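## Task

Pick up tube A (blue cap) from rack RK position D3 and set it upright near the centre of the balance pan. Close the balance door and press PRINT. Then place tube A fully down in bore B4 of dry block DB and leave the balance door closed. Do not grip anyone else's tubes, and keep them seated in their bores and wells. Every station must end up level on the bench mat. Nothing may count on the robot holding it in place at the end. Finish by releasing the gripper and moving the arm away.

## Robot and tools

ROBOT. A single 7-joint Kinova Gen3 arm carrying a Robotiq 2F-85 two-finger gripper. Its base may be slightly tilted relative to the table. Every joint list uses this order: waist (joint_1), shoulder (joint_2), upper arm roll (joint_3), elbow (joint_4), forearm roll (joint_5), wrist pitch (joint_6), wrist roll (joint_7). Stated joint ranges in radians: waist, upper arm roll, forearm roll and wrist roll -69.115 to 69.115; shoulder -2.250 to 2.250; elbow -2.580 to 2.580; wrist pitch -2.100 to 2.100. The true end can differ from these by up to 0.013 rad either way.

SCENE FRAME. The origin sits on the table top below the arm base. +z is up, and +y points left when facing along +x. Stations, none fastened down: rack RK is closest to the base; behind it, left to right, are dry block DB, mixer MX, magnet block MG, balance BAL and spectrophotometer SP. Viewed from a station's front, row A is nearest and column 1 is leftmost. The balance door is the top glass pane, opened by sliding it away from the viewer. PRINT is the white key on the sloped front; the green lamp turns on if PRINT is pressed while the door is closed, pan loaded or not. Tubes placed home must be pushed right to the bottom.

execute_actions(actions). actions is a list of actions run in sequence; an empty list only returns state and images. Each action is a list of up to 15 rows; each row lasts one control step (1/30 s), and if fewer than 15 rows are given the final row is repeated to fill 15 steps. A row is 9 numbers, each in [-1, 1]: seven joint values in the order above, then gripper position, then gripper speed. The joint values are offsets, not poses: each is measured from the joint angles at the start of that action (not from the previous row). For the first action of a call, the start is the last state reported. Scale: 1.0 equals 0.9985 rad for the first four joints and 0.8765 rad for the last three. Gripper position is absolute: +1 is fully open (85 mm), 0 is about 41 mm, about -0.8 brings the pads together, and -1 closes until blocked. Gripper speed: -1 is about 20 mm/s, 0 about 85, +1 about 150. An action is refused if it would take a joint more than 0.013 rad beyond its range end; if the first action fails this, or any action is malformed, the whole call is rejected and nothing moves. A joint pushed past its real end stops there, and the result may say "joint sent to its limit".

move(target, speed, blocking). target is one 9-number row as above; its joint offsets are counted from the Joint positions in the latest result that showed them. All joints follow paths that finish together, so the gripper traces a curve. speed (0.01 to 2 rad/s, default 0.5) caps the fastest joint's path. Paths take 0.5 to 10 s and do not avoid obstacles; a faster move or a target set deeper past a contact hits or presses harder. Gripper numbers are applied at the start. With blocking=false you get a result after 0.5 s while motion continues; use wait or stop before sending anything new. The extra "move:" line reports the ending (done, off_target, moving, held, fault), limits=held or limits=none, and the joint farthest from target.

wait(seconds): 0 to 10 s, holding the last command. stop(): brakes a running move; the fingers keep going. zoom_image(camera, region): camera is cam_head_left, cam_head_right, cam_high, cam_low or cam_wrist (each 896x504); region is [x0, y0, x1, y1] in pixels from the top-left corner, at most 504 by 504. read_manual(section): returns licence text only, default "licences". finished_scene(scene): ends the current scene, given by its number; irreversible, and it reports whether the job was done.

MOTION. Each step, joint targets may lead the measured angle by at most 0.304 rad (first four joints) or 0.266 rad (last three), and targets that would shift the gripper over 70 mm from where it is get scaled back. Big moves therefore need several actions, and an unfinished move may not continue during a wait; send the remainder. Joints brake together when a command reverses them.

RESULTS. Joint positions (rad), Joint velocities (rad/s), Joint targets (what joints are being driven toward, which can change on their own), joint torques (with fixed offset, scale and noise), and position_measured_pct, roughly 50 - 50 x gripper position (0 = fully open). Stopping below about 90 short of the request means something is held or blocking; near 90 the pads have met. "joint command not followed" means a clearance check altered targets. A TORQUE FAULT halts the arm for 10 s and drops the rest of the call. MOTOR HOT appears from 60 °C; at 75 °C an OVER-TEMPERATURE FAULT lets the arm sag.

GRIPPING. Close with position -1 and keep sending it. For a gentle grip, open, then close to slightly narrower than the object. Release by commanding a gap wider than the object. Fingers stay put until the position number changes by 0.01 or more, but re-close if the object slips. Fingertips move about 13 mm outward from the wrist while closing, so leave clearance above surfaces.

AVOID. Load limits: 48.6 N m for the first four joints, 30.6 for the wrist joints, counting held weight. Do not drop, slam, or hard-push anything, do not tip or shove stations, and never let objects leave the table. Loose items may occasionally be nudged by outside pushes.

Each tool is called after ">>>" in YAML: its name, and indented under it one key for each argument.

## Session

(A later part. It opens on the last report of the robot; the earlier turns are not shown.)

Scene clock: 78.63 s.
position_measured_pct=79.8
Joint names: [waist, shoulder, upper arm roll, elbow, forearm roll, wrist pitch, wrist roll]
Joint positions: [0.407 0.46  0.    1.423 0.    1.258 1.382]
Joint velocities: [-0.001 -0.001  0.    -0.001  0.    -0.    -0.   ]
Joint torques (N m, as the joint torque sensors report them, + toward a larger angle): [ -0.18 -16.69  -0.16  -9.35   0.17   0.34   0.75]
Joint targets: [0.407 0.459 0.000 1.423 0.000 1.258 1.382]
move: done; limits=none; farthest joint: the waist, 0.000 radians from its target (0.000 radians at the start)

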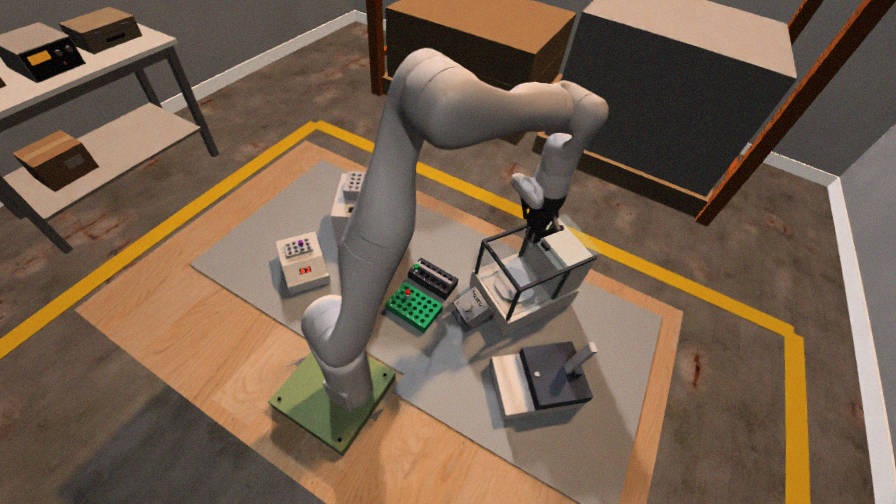

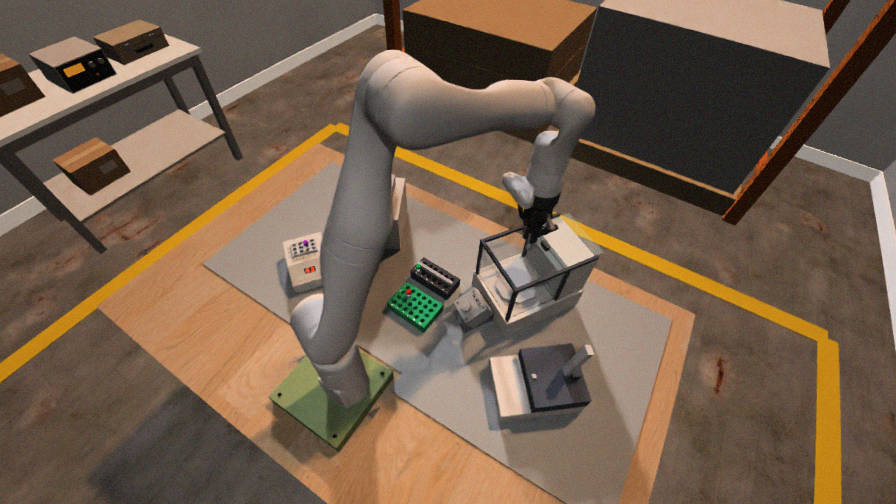

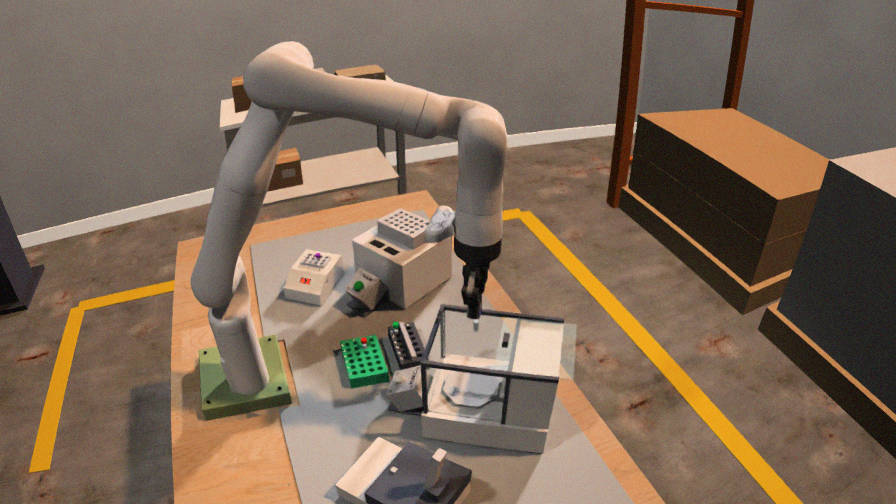

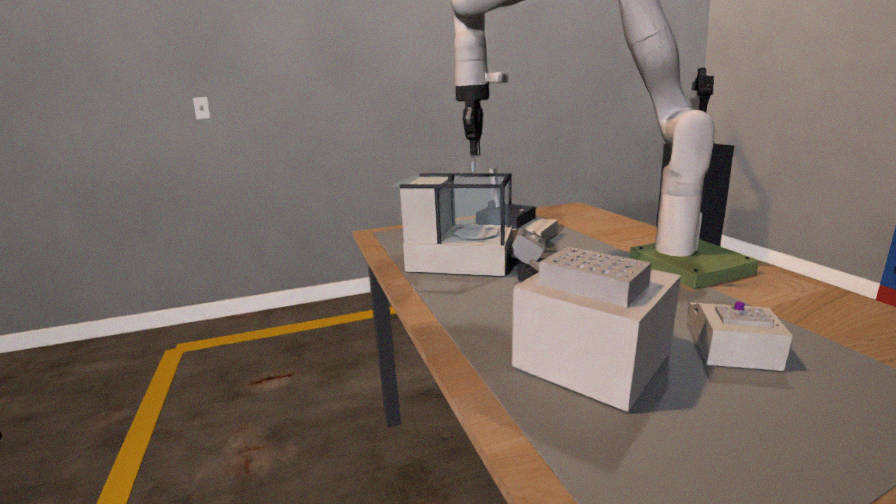

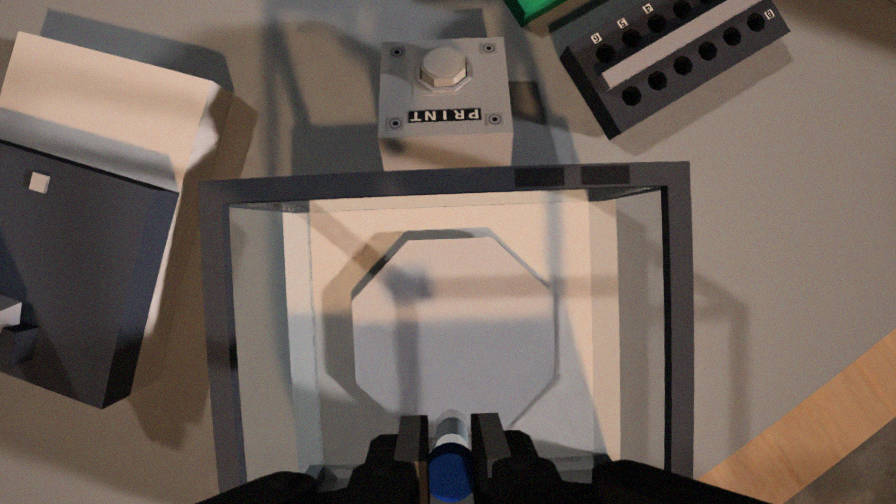

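>>> move:
  target: [-0.748,-0.044,0,0.12,0,-0.0867,-0.866,-0.62,-0.5]
  speed: 1.0

Scene clock: 83.03 s.
position_measured_pct=79.8
Joint names: [waist, shoulder, upper arm roll, elbow, forearm roll, wrist pitch, wrist roll]
Joint positions: [-0.34   0.416  0.     1.543  0.     1.182  0.623]
Joint velocities: [-0.002 -0.002  0.     0.     0.001 -0.     0.   ]
Joint torques (N m, as the joint torque sensors report them, + toward a larger angle): [  0.02 -16.18  -0.43  -9.1    0.25   0.37   0.6 ]
Joint targets: [-0.340 0.416 0.000 1.543 0.000 1.182 0.623]
move: done; limits=none; farthest joint: the waist, 0.000 radians from its target (0.747 radians at the start)

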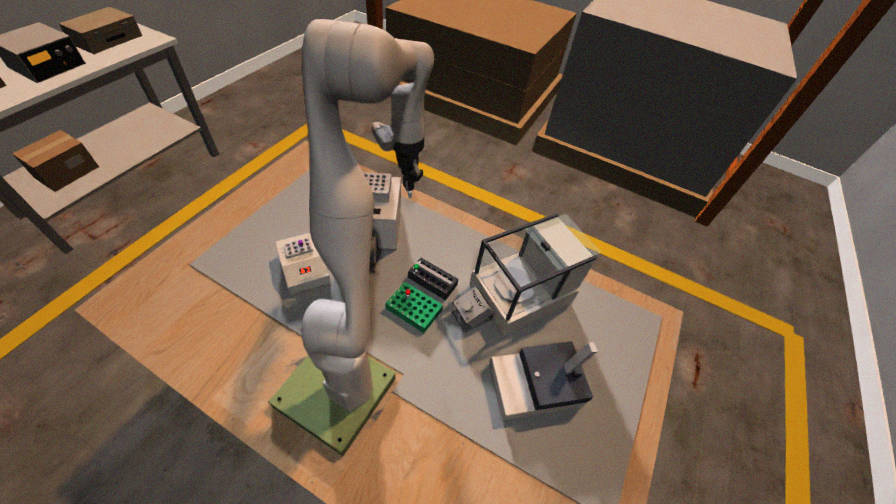

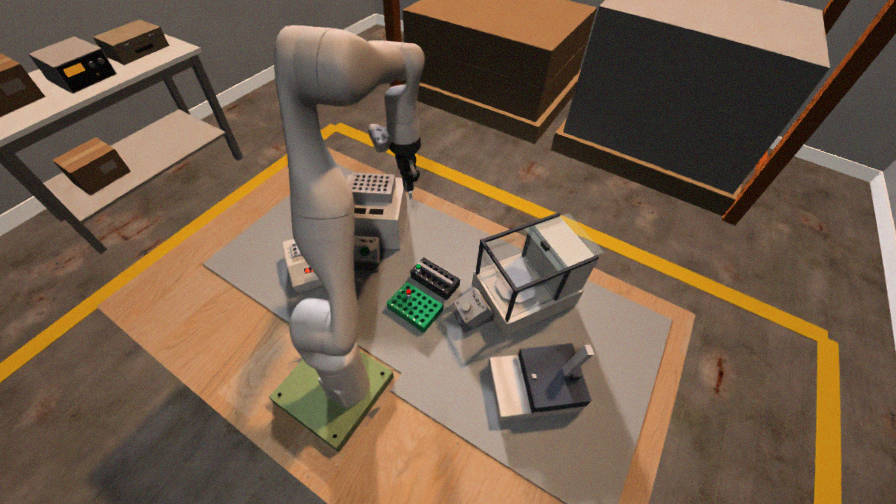

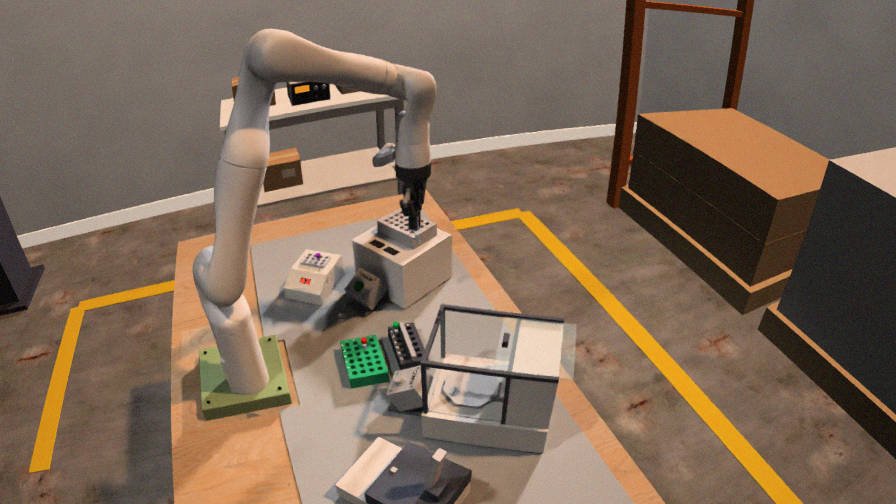

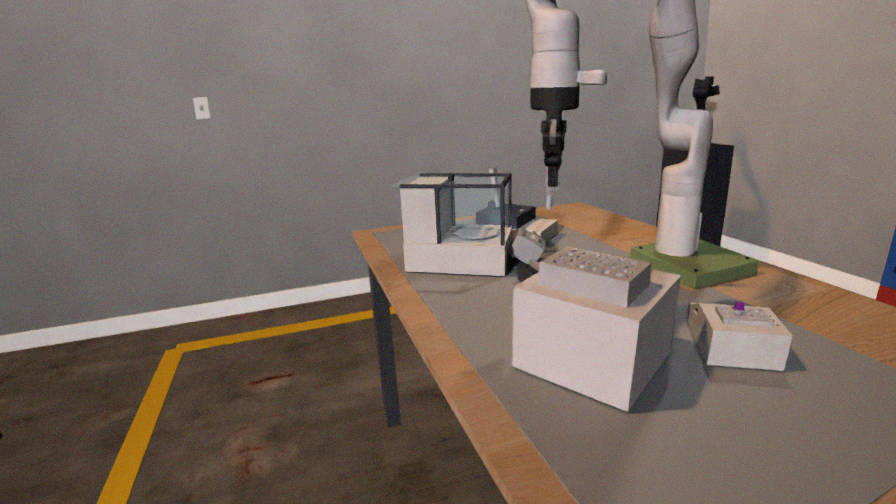

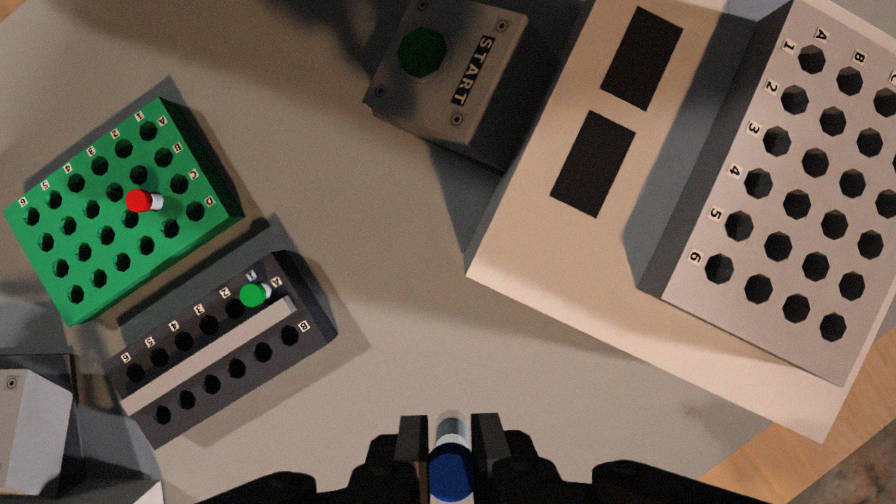

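>>> move:
  target: [-0.7478,-0.0051,0,0.2288,0,-0.2542,-0.8658,-0.62,-0.5]
  speed: 1.0

Scene clock: 85.13 s.
position_measured_pct=79.8
Joint names: [waist, shoulder, upper arm roll, elbow, forearm roll, wrist pitch, wrist roll]
Joint positions: [-1.086  0.411  0.     1.771  0.     0.959 -0.136]
Joint velocities: [-0.004  0.     0.     0.001 -0.001 -0.     0.   ]
Joint torques (N m, as the joint torque sensors report them, + toward a larger angle): [ -0.44 -15.29  -0.37  -8.03   0.25   0.19   0.45]
Joint targets: [-1.087 0.411 0.000 1.771 0.000 0.959 -0.136]
move: done; limits=none; farthest joint: the waist, 0.000 radians from its target (0.747 radians at the start)

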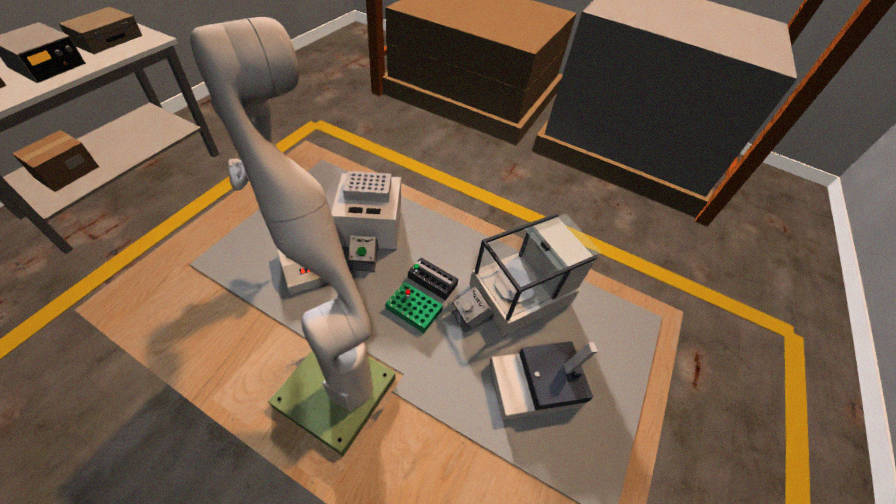

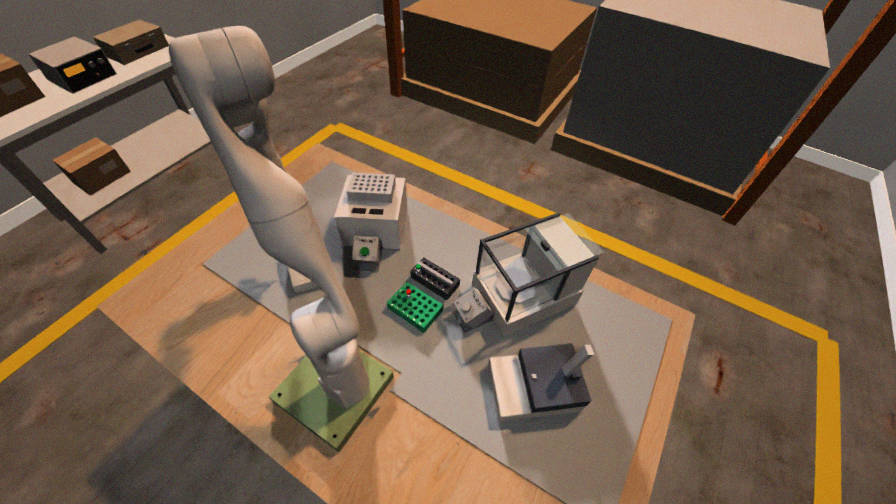

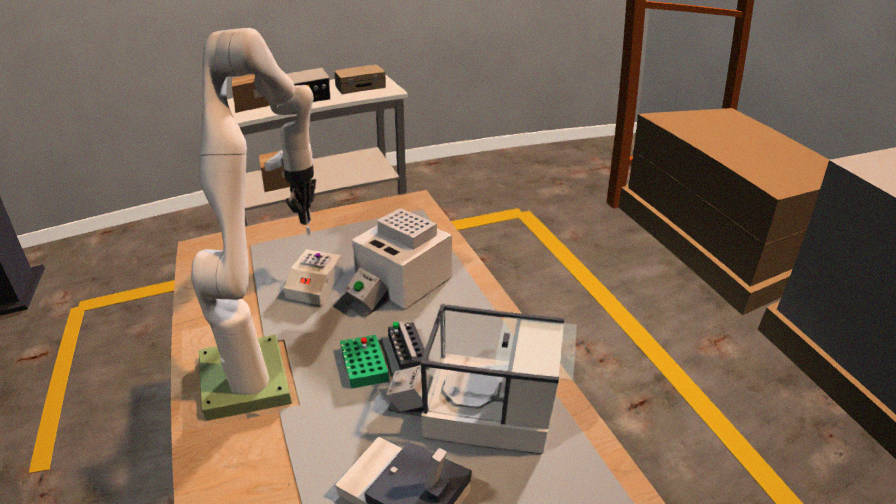

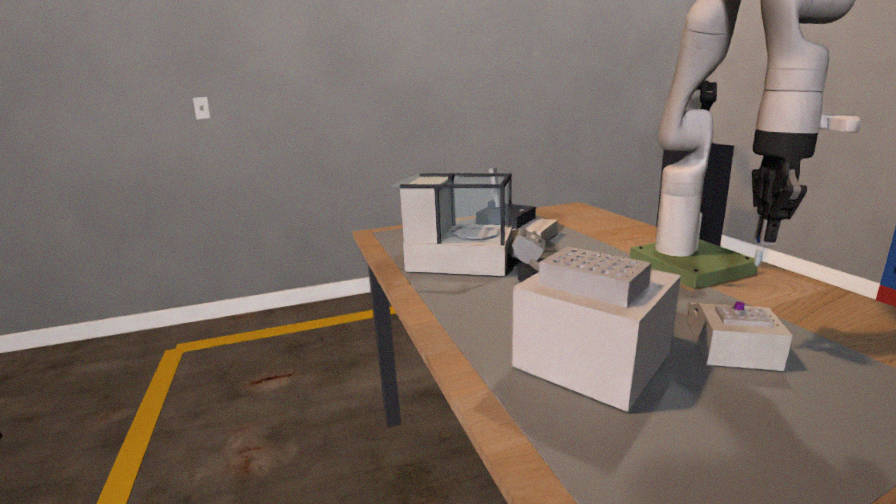

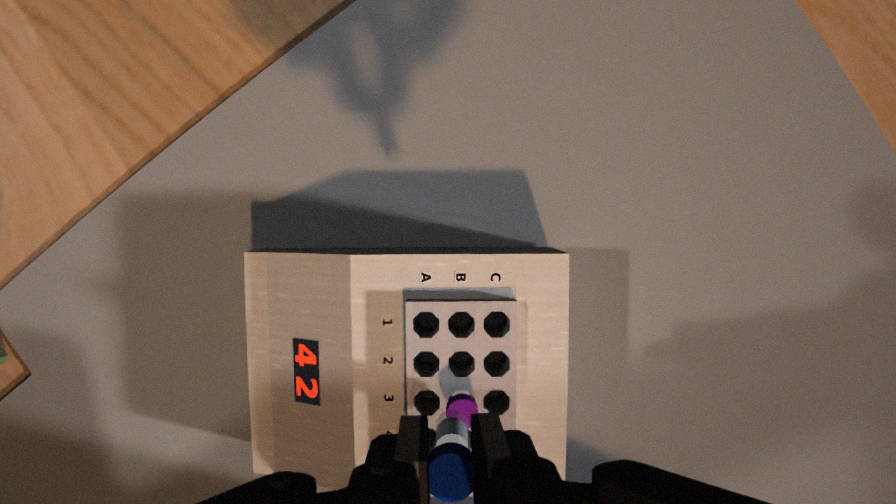

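>>> move:
  target: [0.0856,0.0995,0,0.0733,0,-0.1961,0.0699,-0.62,-0.5]
  speed: 0.5

>>> zoom_image:
  camera: "cam_wrist"
  region: [340, 220, 580, 504]

Scene clock: 87.17 s.
position_measured_pct=79.8
Joint names: [waist, shoulder, upper arm roll, elbow, forearm roll, wrist pitch, wrist roll]
Joint positions: [-1.001  0.51   0.     1.844  0.     0.787 -0.075]
Joint velocities: [ 0.002  0.004  0.     0.    -0.    -0.001 -0.   ]
Joint torques (N m, as the joint torque sensors report them, + toward a larger angle): [ -0.26 -16.2   -0.93  -7.33   0.21   0.46   0.29]
Joint targets: [-1.001 0.510 0.000 1.844 0.000 0.787 -0.075]
move: done; limits=none; farthest joint: the waist, 0.001 radians from its target (0.086 radians at the start)

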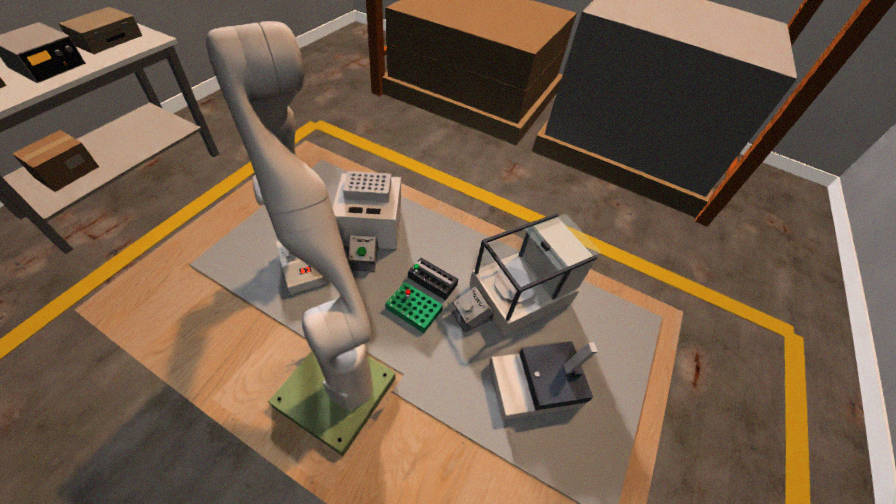

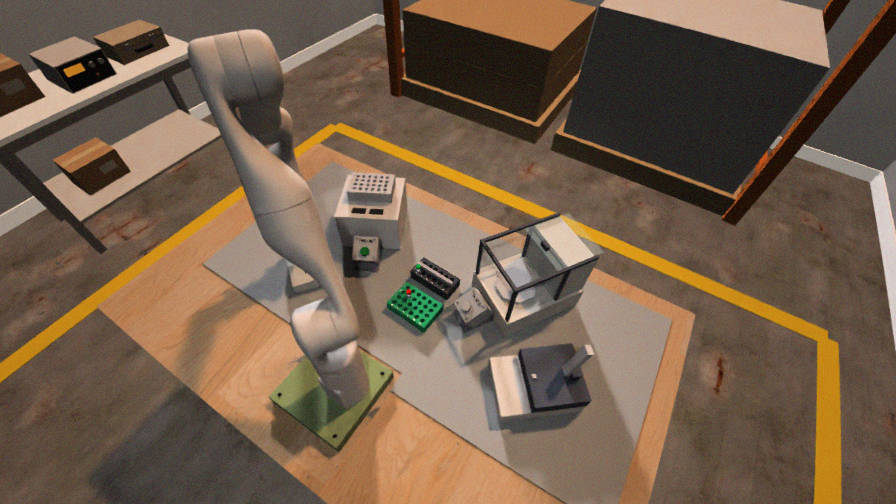

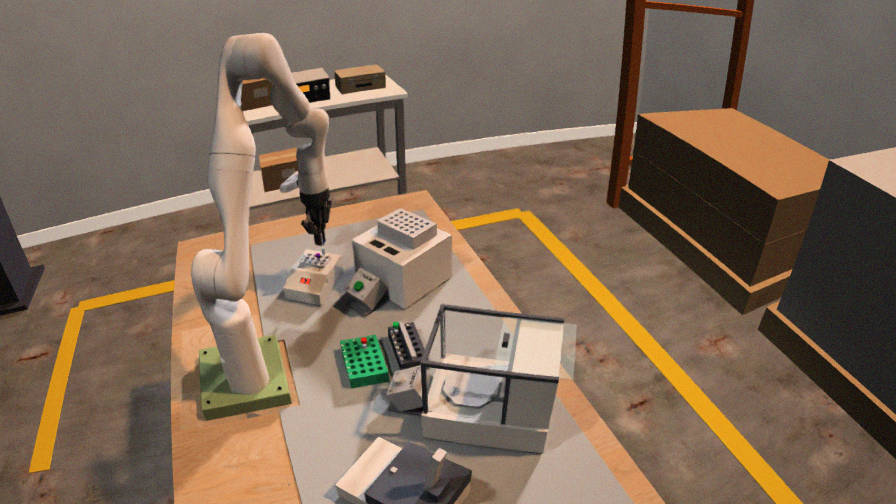

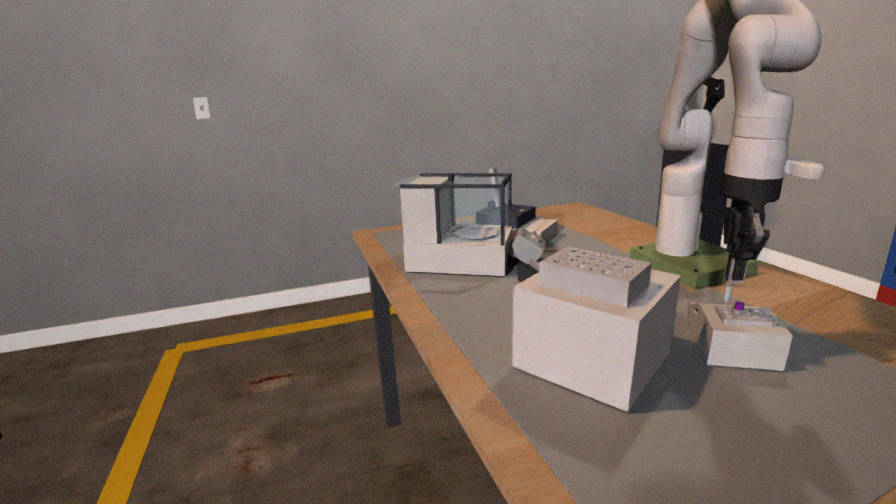

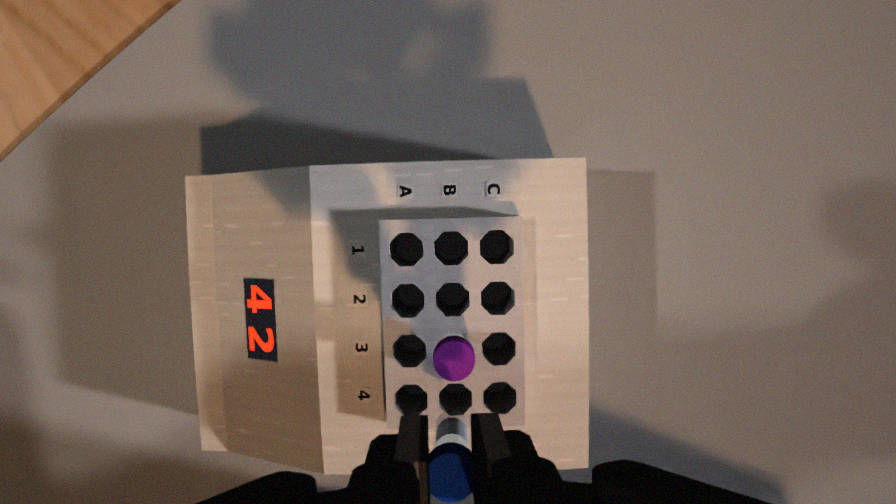

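Region (340, 220, 580, 504) of cam_wrist's 896x504 image, scaled by 1.775; it fills the left 426 columns of this view, and the rest is white.

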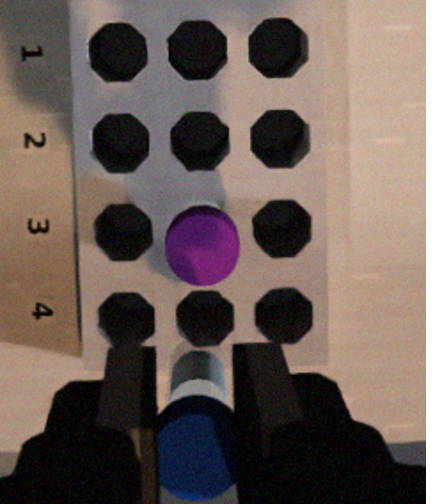

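>>> move:
  target: [-0.0021,0.0407,0,0.0166,0,-0.0653,-0.0024,-0.62,-0.5]
  speed: 0.2

>>> zoom_image:
  camera: "cam_wrist"
  region: [370, 330, 540, 504]

>>> zoom_image:
  camera: "cam_low"
  region: [690, 250, 790, 350]

Scene clock: 88.90 s.
position_measured_pct=79.8
Joint names: [waist, shoulder, upper arm roll, elbow, forearm roll, wrist pitch, wrist roll]
Joint positions: [-1.004  0.545 -0.     1.859 -0.     0.731 -0.077]
Joint velocities: [-0.002  0.001  0.     0.001 -0.001 -0.002 -0.   ]
Joint torques (N m, as the joint torque sensors report them, + toward a larger angle): [  0.37 -12.87  -0.43  -5.59   0.36  -0.52   0.68]
Joint targets: [-1.003 0.550 0.000 1.861 0.000 0.730 -0.077]
move: done; limits=none; farthest joint: the shoulder, 0.006 radians from its target (0.041 radians at the start)

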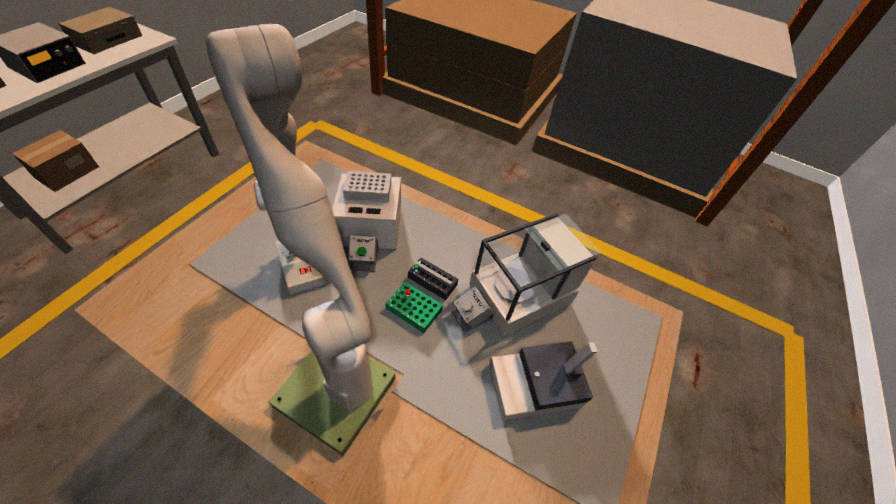

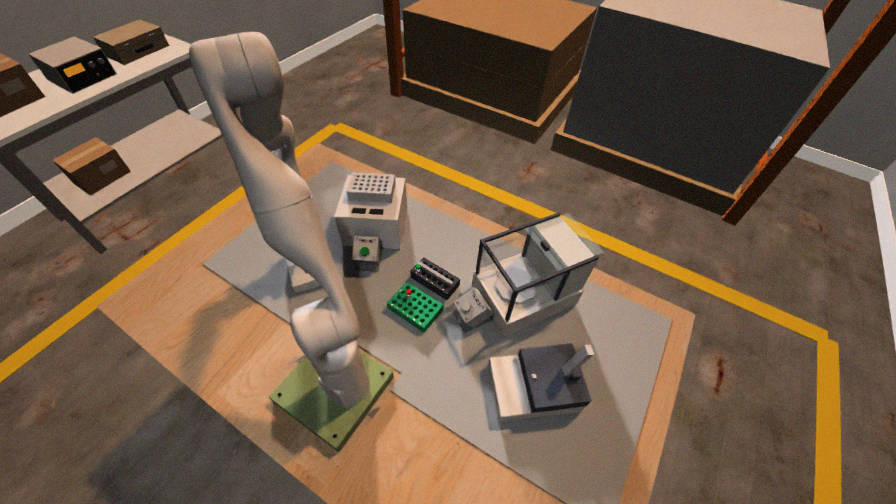

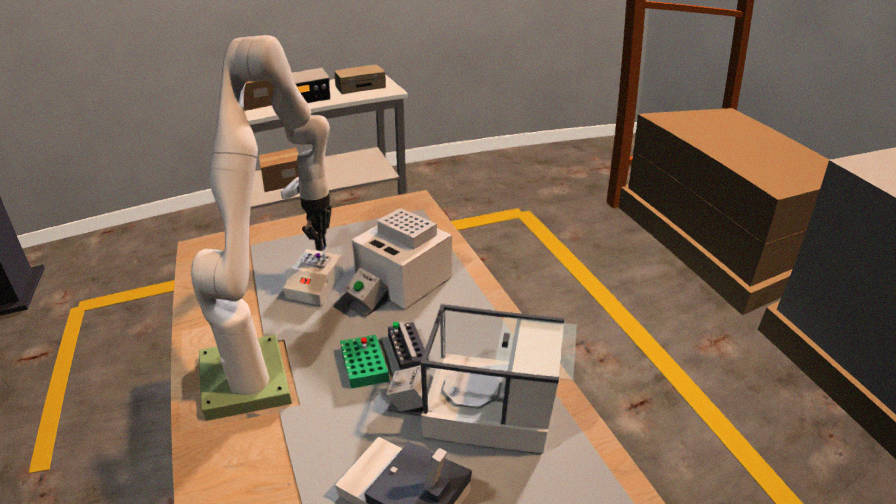

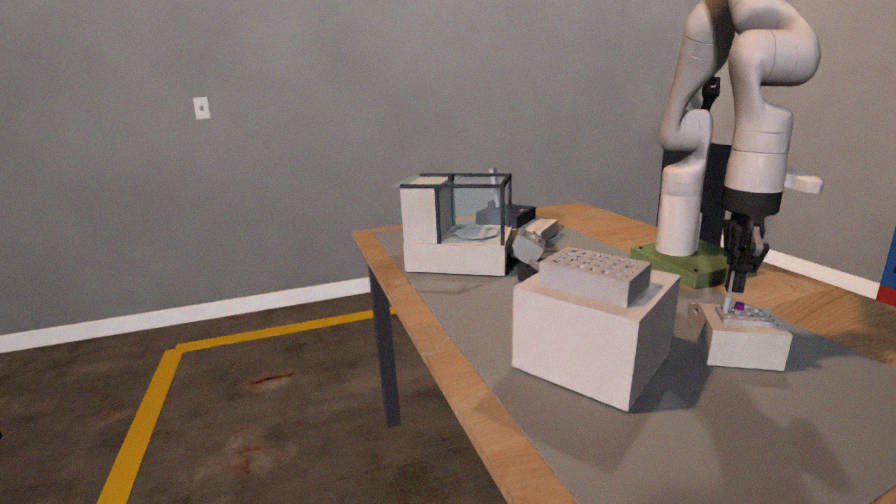

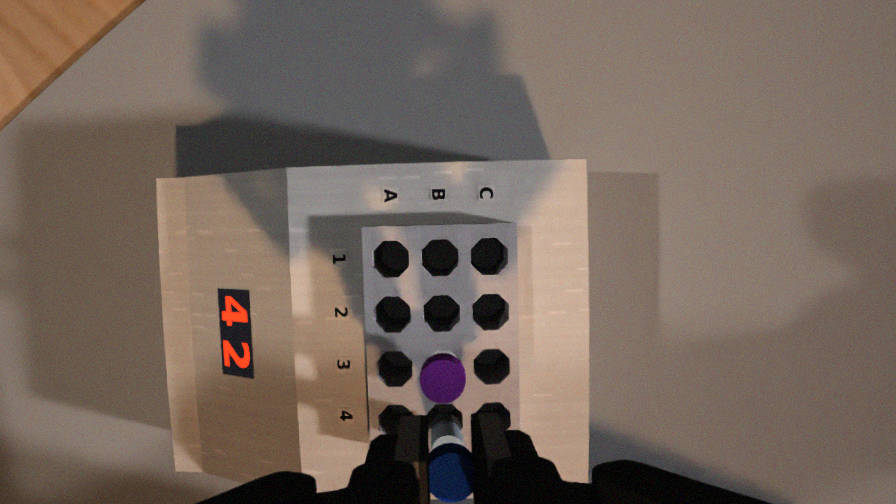

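Region (370, 330, 540, 504) of cam_wrist's 896x504 image, scaled by 2.897; it fills the left 492 columns of this view, and the rest is white.

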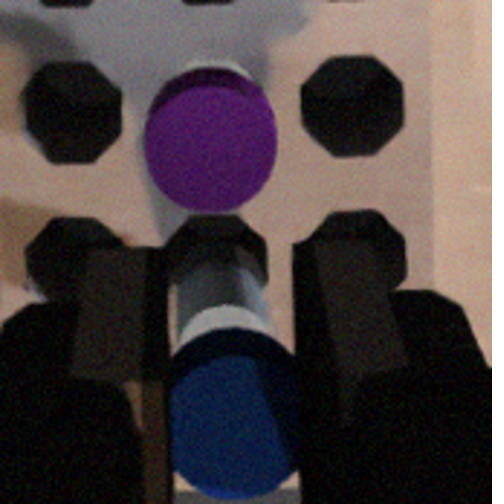

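Region (690, 250, 790, 350) of cam_low's 896x504 image, scaled by 5.040, with more detail than that image has.

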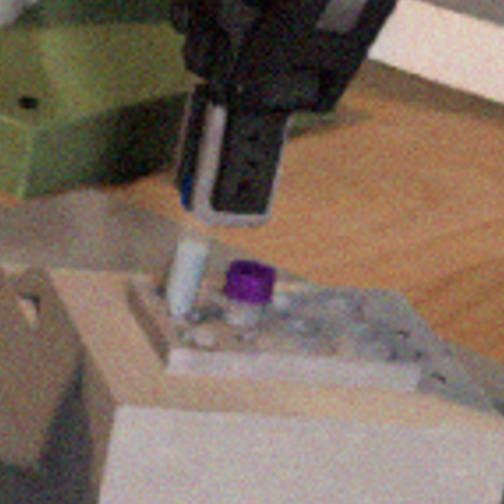

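>>> move:
  target: [-0.0036,-0.0085,0,-0.0068,0,0.0249,-0.0052,-0.62,-0.5]
  speed: 0.1

>>> zoom_image:
  camera: "cam_wrist"
  region: [370, 330, 540, 504]

Scene clock: 90.13 s.
position_measured_pct=79.8
Joint names: [waist, shoulder, upper arm roll, elbow, forearm roll, wrist pitch, wrist roll]
Joint positions: [-1.007  0.536 -0.     1.852 -0.     0.753 -0.082]
Joint velocities: [-0.001 -0.    -0.     0.    -0.001 -0.001 -0.   ]
Joint torques (N m, as the joint torque sensors report them, + toward a larger angle): [ -0.51 -16.73  -0.13  -6.64   0.03   0.22   0.38]
Joint targets: [-1.007 0.536 -0.000 1.852 -0.000 0.753 -0.082]
move: done; limits=none; farthest joint: the waist, 0.000 radians from its target (0.004 radians at the start)

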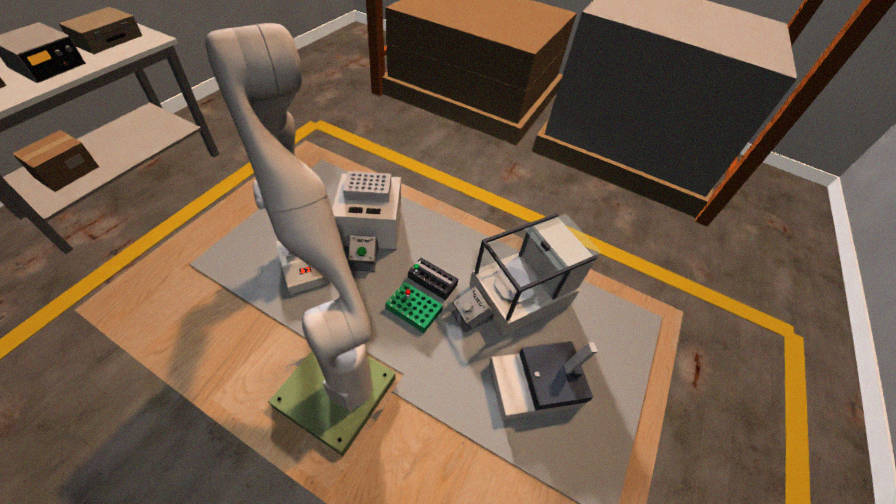

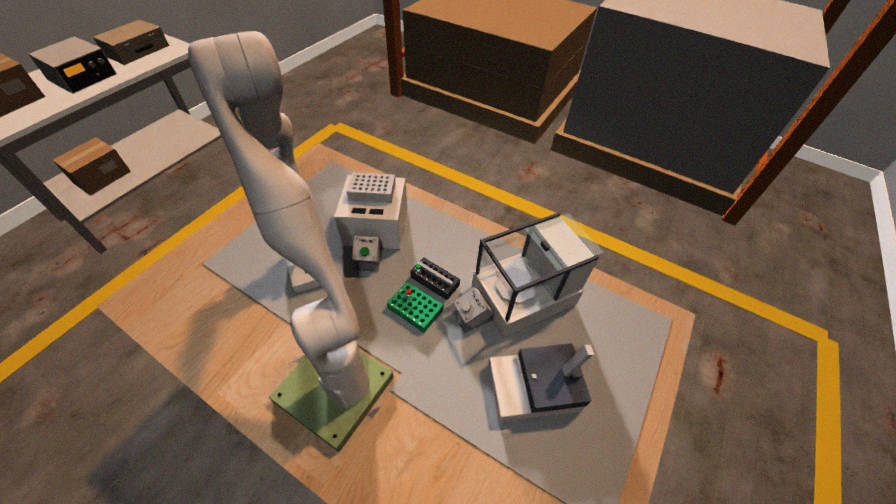

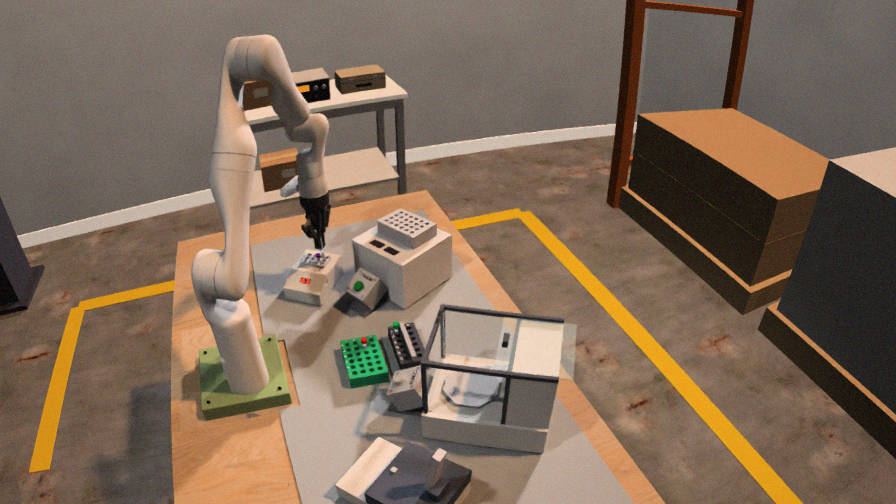

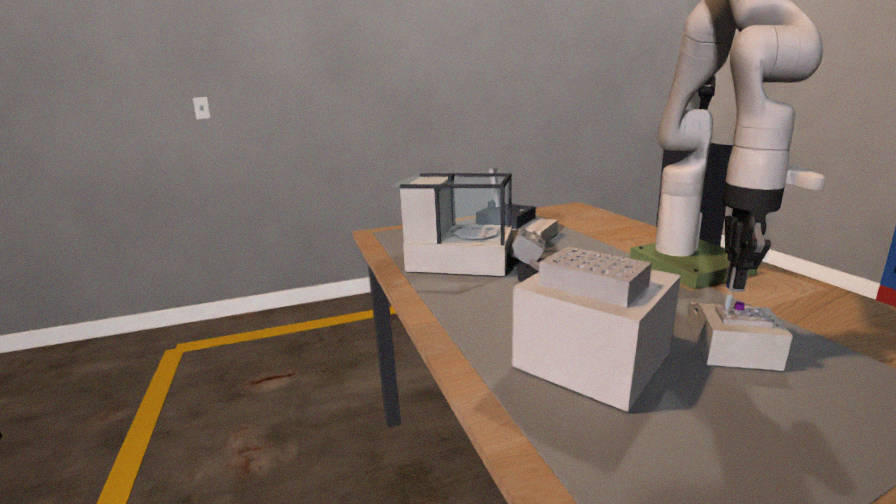

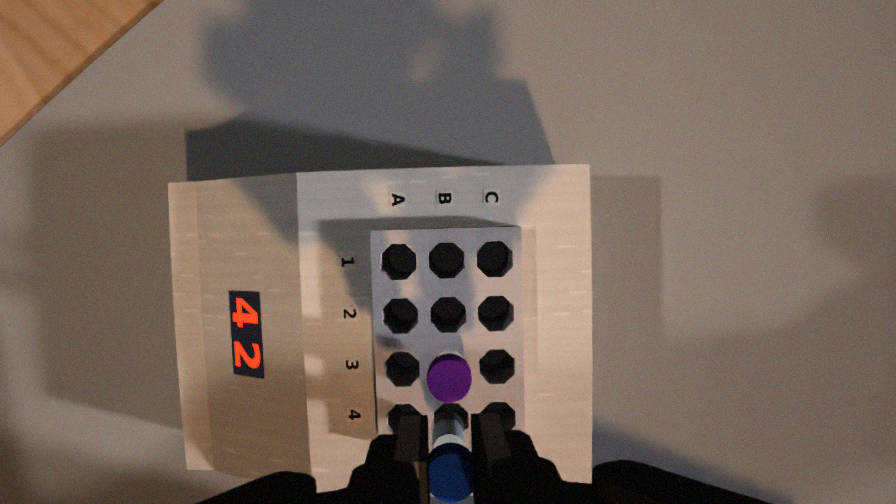

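Region (370, 330, 540, 504) of cam_wrist's 896x504 image, scaled by 2.897; it fills the left 492 columns of this view, and the rest is white.

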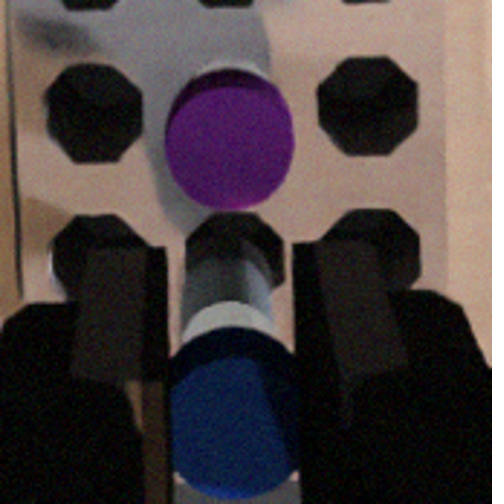

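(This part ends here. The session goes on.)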